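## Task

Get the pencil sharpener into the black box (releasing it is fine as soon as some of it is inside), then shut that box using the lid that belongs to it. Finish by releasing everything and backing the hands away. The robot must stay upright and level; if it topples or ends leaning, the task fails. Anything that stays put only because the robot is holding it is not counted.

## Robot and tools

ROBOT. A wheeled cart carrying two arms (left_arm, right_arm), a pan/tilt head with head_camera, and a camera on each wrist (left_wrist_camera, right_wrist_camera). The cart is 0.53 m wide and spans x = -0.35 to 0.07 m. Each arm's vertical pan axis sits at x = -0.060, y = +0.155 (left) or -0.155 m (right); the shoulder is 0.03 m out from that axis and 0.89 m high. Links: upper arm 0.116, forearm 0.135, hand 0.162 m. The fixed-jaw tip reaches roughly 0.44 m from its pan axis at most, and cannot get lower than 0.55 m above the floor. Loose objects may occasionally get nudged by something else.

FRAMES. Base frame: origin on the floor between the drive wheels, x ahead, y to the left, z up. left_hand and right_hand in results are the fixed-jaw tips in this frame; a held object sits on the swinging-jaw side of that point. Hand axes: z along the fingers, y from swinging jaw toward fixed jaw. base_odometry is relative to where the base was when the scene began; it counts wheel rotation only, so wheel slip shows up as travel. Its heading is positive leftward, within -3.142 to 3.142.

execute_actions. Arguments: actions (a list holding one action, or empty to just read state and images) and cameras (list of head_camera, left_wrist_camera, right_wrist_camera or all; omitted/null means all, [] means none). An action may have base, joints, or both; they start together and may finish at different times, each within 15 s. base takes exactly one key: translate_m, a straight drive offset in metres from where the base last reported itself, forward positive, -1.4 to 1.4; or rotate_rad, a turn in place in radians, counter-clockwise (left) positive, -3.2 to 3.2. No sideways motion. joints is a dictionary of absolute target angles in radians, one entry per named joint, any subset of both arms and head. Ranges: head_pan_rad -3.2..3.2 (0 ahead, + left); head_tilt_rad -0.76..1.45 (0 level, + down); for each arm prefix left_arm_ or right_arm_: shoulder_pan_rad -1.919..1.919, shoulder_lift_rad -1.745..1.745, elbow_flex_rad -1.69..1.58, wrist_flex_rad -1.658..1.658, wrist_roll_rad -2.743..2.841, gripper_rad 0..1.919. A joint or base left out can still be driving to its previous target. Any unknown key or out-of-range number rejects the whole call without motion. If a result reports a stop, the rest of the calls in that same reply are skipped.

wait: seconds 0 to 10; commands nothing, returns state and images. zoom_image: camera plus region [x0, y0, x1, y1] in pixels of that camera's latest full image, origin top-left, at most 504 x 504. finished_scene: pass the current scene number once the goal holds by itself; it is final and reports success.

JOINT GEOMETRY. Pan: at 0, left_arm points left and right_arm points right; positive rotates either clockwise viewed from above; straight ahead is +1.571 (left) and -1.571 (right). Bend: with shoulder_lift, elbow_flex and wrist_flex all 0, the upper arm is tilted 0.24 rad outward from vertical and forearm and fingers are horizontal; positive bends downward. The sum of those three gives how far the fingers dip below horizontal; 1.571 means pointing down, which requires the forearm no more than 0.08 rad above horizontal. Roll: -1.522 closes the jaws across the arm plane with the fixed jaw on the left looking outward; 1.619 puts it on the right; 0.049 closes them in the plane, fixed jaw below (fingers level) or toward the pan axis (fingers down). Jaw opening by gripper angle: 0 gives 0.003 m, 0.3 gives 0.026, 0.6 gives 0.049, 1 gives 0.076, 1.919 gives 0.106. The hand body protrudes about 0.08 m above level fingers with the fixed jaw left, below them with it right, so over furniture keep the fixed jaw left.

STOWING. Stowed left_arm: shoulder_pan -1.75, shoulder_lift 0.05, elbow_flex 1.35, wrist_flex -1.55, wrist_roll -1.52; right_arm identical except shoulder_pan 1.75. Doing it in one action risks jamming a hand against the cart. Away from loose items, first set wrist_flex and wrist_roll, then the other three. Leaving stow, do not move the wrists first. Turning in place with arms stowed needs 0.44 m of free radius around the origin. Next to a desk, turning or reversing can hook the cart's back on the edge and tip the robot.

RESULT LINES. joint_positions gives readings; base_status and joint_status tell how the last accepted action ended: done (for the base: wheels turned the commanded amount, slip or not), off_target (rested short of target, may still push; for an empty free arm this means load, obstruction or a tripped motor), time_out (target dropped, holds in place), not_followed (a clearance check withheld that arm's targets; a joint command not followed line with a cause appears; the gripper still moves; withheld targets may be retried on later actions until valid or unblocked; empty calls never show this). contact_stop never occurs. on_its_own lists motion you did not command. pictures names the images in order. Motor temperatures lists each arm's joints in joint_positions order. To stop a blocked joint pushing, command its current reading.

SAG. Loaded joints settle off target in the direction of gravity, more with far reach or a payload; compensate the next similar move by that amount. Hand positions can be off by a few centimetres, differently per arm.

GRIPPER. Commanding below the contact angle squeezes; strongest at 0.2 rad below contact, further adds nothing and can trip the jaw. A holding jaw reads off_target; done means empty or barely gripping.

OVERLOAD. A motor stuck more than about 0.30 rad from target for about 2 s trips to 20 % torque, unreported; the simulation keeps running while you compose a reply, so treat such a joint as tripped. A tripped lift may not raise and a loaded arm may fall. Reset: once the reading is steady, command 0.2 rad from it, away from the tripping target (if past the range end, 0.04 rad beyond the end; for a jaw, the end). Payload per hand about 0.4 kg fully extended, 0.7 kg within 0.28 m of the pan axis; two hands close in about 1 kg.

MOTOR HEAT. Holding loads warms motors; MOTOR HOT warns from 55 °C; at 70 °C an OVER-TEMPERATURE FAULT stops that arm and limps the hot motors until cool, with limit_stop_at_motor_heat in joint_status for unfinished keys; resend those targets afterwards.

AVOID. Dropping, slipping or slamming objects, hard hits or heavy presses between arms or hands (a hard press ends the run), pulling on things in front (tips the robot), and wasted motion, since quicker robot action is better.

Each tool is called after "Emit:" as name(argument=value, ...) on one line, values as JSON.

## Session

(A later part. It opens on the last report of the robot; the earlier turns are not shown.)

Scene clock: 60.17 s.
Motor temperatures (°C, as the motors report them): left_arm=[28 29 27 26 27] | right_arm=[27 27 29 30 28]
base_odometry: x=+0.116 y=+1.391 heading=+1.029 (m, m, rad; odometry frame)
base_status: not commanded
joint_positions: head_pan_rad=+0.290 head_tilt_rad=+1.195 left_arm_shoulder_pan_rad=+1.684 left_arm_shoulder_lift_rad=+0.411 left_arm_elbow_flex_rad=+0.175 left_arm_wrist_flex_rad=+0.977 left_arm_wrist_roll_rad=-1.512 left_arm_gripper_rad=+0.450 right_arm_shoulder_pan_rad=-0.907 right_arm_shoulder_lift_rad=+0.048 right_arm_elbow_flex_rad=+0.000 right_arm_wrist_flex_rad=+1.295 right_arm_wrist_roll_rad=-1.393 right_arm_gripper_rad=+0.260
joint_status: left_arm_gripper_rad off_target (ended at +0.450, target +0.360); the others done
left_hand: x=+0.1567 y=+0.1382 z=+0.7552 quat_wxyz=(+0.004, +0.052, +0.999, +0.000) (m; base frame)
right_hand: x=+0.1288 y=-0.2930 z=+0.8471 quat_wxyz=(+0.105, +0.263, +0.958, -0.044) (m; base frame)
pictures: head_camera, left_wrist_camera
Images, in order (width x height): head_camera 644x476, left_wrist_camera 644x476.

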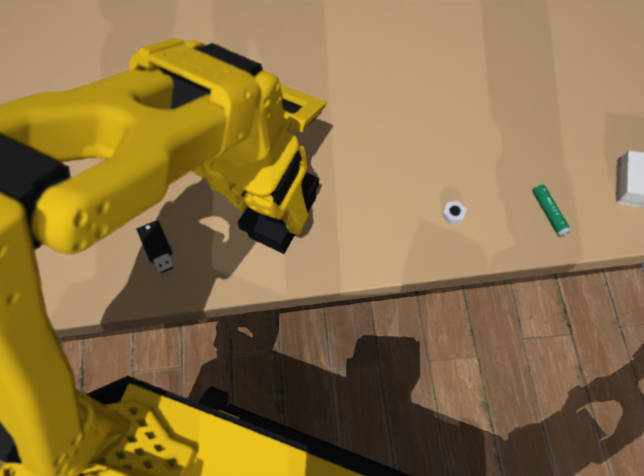

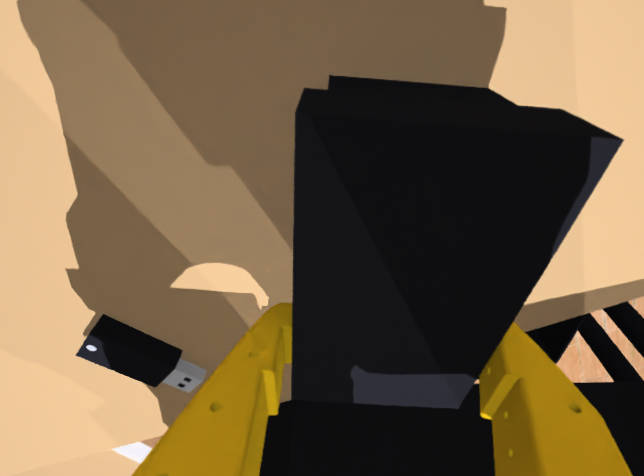

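Emit:
execute_actions(actions=[{"joints":{"left_arm_shoulder_pan_rad":1.694,"left_arm_shoulder_lift_rad":0.424,"left_arm_elbow_flex_rad":0.187,"left_arm_wrist_flex_rad":0.931,"left_arm_gripper_rad":0.36}}], cameras=["head_camera","left_wrist_camera"])

Emit:
zoom_image(camera="left_wrist_camera", region=[260, 20, 644, 200])

Scene clock: 60.97 s.
Motor temperatures (°C, as the motors report them): left_arm=[28 29 27 26 27] | right_arm=[27 27 29 30 28]
base_odometry: x=+0.116 y=+1.391 heading=+1.029 (m, m, rad; odometry frame)
base_status: not commanded
joint_positions: head_pan_rad=+0.290 head_tilt_rad=+1.195 left_arm_shoulder_pan_rad=+1.688 left_arm_shoulder_lift_rad=+0.438 left_arm_elbow_flex_rad=+0.189 left_arm_wrist_flex_rad=+0.940 left_arm_wrist_roll_rad=-1.512 left_arm_gripper_rad=+0.450 right_arm_shoulder_pan_rad=-0.907 right_arm_shoulder_lift_rad=+0.048 right_arm_elbow_flex_rad=+0.000 right_arm_wrist_flex_rad=+1.295 right_arm_wrist_roll_rad=-1.393 right_arm_gripper_rad=+0.260
joint_status: left_arm_gripper_rad off_target (ended at +0.450, target +0.360); the others done
left_hand: x=+0.1554 y=+0.1373 z=+0.7485 quat_wxyz=(+0.001, +0.054, +0.999, +0.000) (m; base frame)
right_hand: x=+0.1288 y=-0.2930 z=+0.8471 quat_wxyz=(+0.105, +0.263, +0.958, -0.044) (m; base frame)
pictures: head_camera, left_wrist_camera
Images, in order (width x height): head_camera 644x476, left_wrist_camera 644x476.

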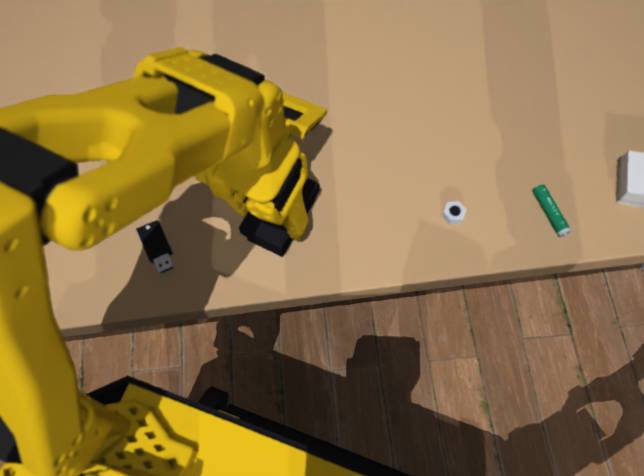

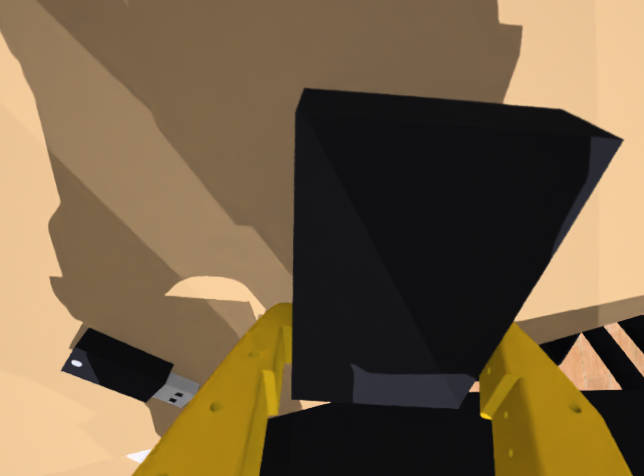

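Region (260, 20, 644, 200) of left_wrist_camera's 644x476 image, scaled by 1.312; it fills the top 236 rows of this view, and the rest is white.

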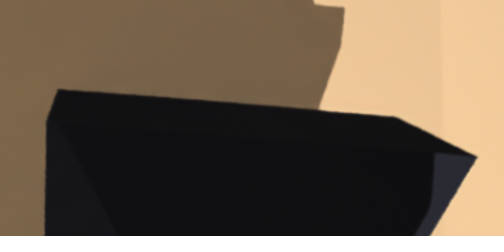

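Emit:
execute_actions(actions=[{"joints":{"left_arm_shoulder_lift_rad":0.446,"left_arm_elbow_flex_rad":0.192,"left_arm_wrist_flex_rad":0.906,"left_arm_gripper_rad":0.36}}], cameras=["head_camera","left_wrist_camera"])

Emit:
zoom_image(camera="head_camera", region=[220, 150, 340, 270])

Scene clock: 61.67 s.
Motor temperatures (°C, as the motors report them): left_arm=[28 29 27 26 28] | right_arm=[27 27 29 30 28]
base_odometry: x=+0.116 y=+1.391 heading=+1.029 (m, m, rad; odometry frame)
base_status: not commanded
joint_positions: head_pan_rad=+0.290 head_tilt_rad=+1.195 left_arm_shoulder_pan_rad=+1.688 left_arm_shoulder_lift_rad=+0.455 left_arm_elbow_flex_rad=+0.192 left_arm_wrist_flex_rad=+0.917 left_arm_wrist_roll_rad=-1.512 left_arm_gripper_rad=+0.450 right_arm_shoulder_pan_rad=-0.907 right_arm_shoulder_lift_rad=+0.048 right_arm_elbow_flex_rad=+0.000 right_arm_wrist_flex_rad=+1.295 right_arm_wrist_roll_rad=-1.393 right_arm_gripper_rad=+0.260
joint_status: left_arm_gripper_rad off_target (ended at +0.450, target +0.360); the others done
left_hand: x=+0.1558 y=+0.1373 z=+0.7450 quat_wxyz=(+0.003, +0.054, +0.999, +0.000) (m; base frame)
right_hand: x=+0.1288 y=-0.2930 z=+0.8471 quat_wxyz=(+0.105, +0.263, +0.958, -0.044) (m; base frame)
pictures: head_camera, left_wrist_camera
Images, in order (width x height): head_camera 644x476, left_wrist_camera 644x476.

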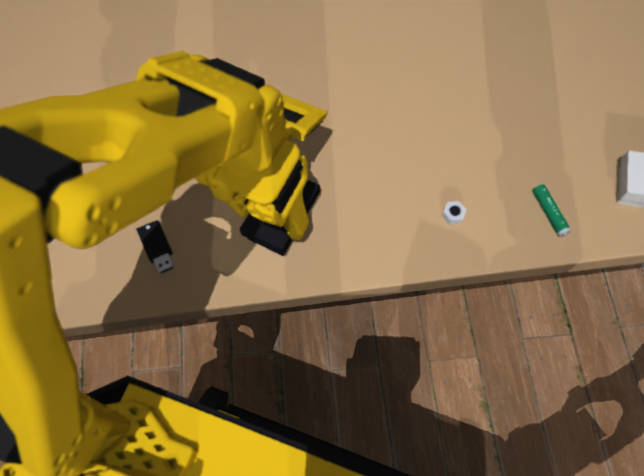

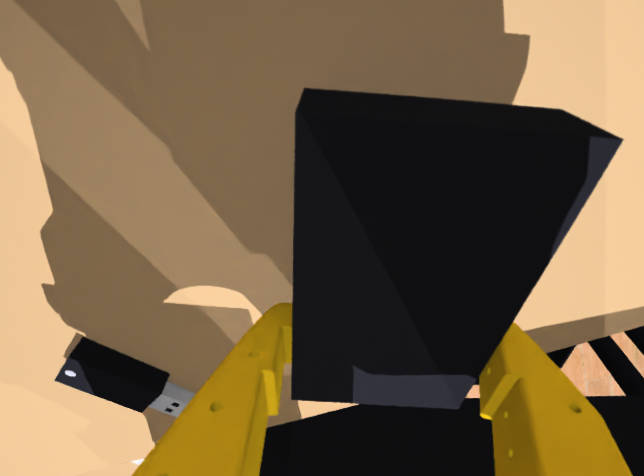

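Region (220, 150, 340, 270) of head_camera's 644x476 image, scaled by 4.200.

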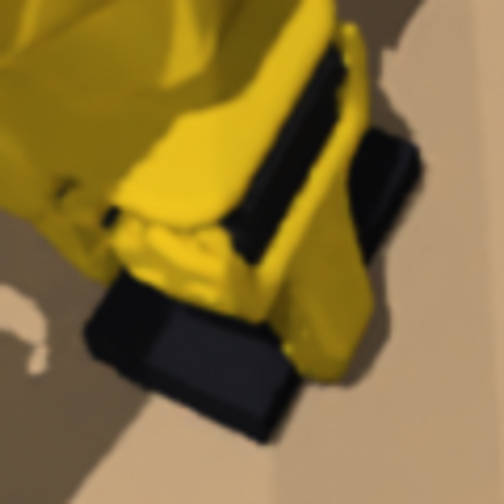

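Reached the seated height with slight contact. Release.

Emit:
execute_actions(actions=[{"joints":{"left_arm_shoulder_lift_rad":0.44,"left_arm_gripper_rad":0.62}}], cameras=["left_wrist_camera"])

Emit:
execute_actions(actions=[{"joints":{"left_arm_shoulder_lift_rad":0.2,"left_arm_elbow_flex_rad":0.09,"left_arm_wrist_flex_rad":1.2}}], cameras=["head_camera","left_wrist_camera"])

Scene clock: 62.50 s.
Motor temperatures (°C, as the motors report them): left_arm=[28 29 27 26 28] | right_arm=[27 27 29 30 28]
base_odometry: x=+0.116 y=+1.391 heading=+1.029 (m, m, rad; odometry frame)
base_status: not commanded
joint_positions: head_pan_rad=+0.290 head_tilt_rad=+1.195 left_arm_shoulder_pan_rad=+1.688 left_arm_shoulder_lift_rad=+0.455 left_arm_elbow_flex_rad=+0.192 left_arm_wrist_flex_rad=+0.914 left_arm_wrist_roll_rad=-1.512 left_arm_gripper_rad=+0.610 right_arm_shoulder_pan_rad=-0.907 right_arm_shoulder_lift_rad=+0.048 right_arm_elbow_flex_rad=+0.000 right_arm_wrist_flex_rad=+1.295 right_arm_wrist_roll_rad=-1.393 right_arm_gripper_rad=+0.260
joint_status: all done
left_hand: x=+0.1563 y=+0.1372 z=+0.7450 quat_wxyz=(+0.004, +0.054, +0.999, +0.000) (m; base frame)
right_hand: x=+0.1288 y=-0.2930 z=+0.8471 quat_wxyz=(+0.105, +0.263, +0.958, -0.044) (m; base frame)
pictures: left_wrist_camera
Images, in order (width x height): left_wrist_camera 644x476.

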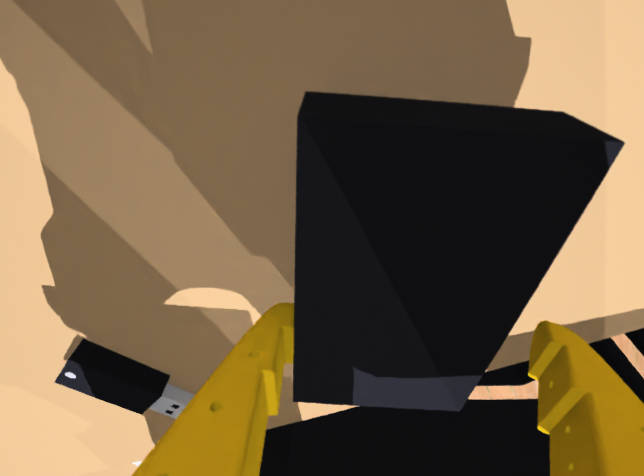

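Scene clock: 63.47 s.
Motor temperatures (°C, as the motors report them): left_arm=[28 29 27 26 28] | right_arm=[27 27 29 30 28]
base_odometry: x=+0.116 y=+1.391 heading=+1.029 (m, m, rad; odometry frame)
base_status: not commanded
joint_positions: head_pan_rad=+0.290 head_tilt_rad=+1.195 left_arm_shoulder_pan_rad=+1.688 left_arm_shoulder_lift_rad=+0.245 left_arm_elbow_flex_rad=+0.123 left_arm_wrist_flex_rad=+1.192 left_arm_wrist_roll_rad=-1.512 left_arm_gripper_rad=+0.611 right_arm_shoulder_pan_rad=-0.907 right_arm_shoulder_lift_rad=+0.048 right_arm_elbow_flex_rad=+0.000 right_arm_wrist_flex_rad=+1.295 right_arm_wrist_roll_rad=-1.393 right_arm_gripper_rad=+0.260
joint_status: all done
left_hand: x=+0.1534 y=+0.1376 z=+0.7921 quat_wxyz=(+0.005, +0.054, +0.999, +0.000) (m; base frame)
right_hand: x=+0.1288 y=-0.2930 z=+0.8471 quat_wxyz=(+0.105, +0.263, +0.958, -0.044) (m; base frame)
pictures: head_camera, left_wrist_camera
Images, in order (width x height): head_camera 644x476, left_wrist_camera 644x476.

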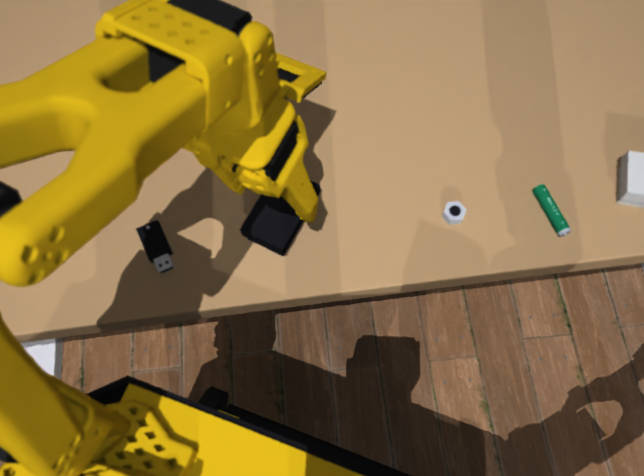

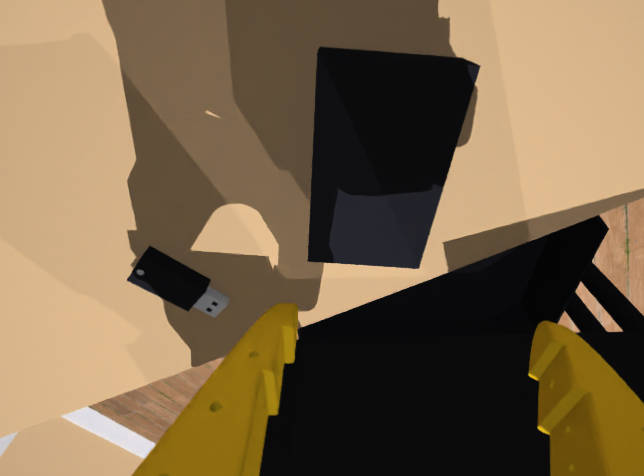

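Emit:
execute_actions(actions=[{"base":{"translate_m":-0.28},"joints":{"left_arm_shoulder_lift_rad":0.05,"left_arm_elbow_flex_rad":0.0,"left_arm_shoulder_pan_rad":1.0,"head_pan_rad":0.2,"head_tilt_rad":0.75}}], cameras=["head_camera"])

Scene clock: 65.93 s.
Motor temperatures (°C, as the motors report them): left_arm=[28 29 27 26 28] | right_arm=[27 27 29 30 28]
base_odometry: x=-0.029 y=+1.151 heading=+1.026 (m, m, rad; odometry frame)
base_status: done
joint_positions: head_pan_rad=+0.210 head_tilt_rad=+0.764 left_arm_shoulder_pan_rad=+1.004 left_arm_shoulder_lift_rad=+0.095 left_arm_elbow_flex_rad=+0.036 left_arm_wrist_flex_rad=+1.193 left_arm_wrist_roll_rad=-1.512 left_arm_gripper_rad=+0.611 right_arm_shoulder_pan_rad=-0.907 right_arm_shoulder_lift_rad=+0.046 right_arm_elbow_flex_rad=+0.000 right_arm_wrist_flex_rad=+1.295 right_arm_wrist_roll_rad=-1.393 right_arm_gripper_rad=+0.260
joint_status: all done
left_hand: x=+0.1403 y=+0.2915 z=+0.8352 quat_wxyz=(+0.118, -0.282, +0.951, +0.034) (m; base frame)
right_hand: x=+0.1288 y=-0.2930 z=+0.8474 quat_wxyz=(+0.105, +0.263, +0.958, -0.044) (m; base frame)
pictures: head_camera
Images, in order (width x height): head_camera 644x476.

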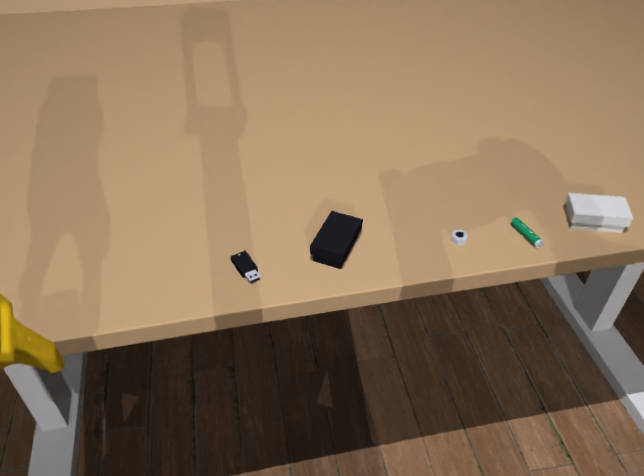

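Emit:
zoom_image(camera="head_camera", region=[295, 195, 380, 280])

Region (295, 195, 380, 280) of head_camera's 644x476 image, scaled by 5.929.

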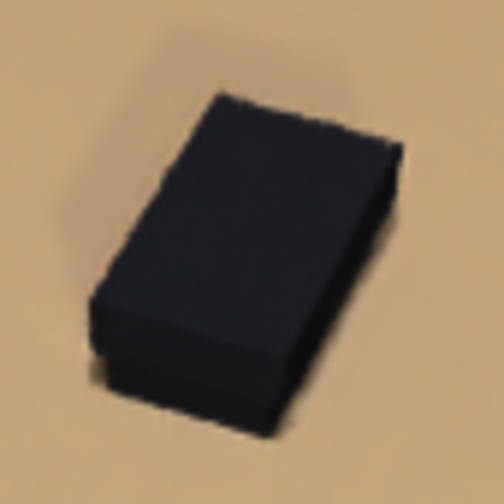

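Lid is seated.

Emit:
finished_scene(scene=2)

The scene is finished: the task was done.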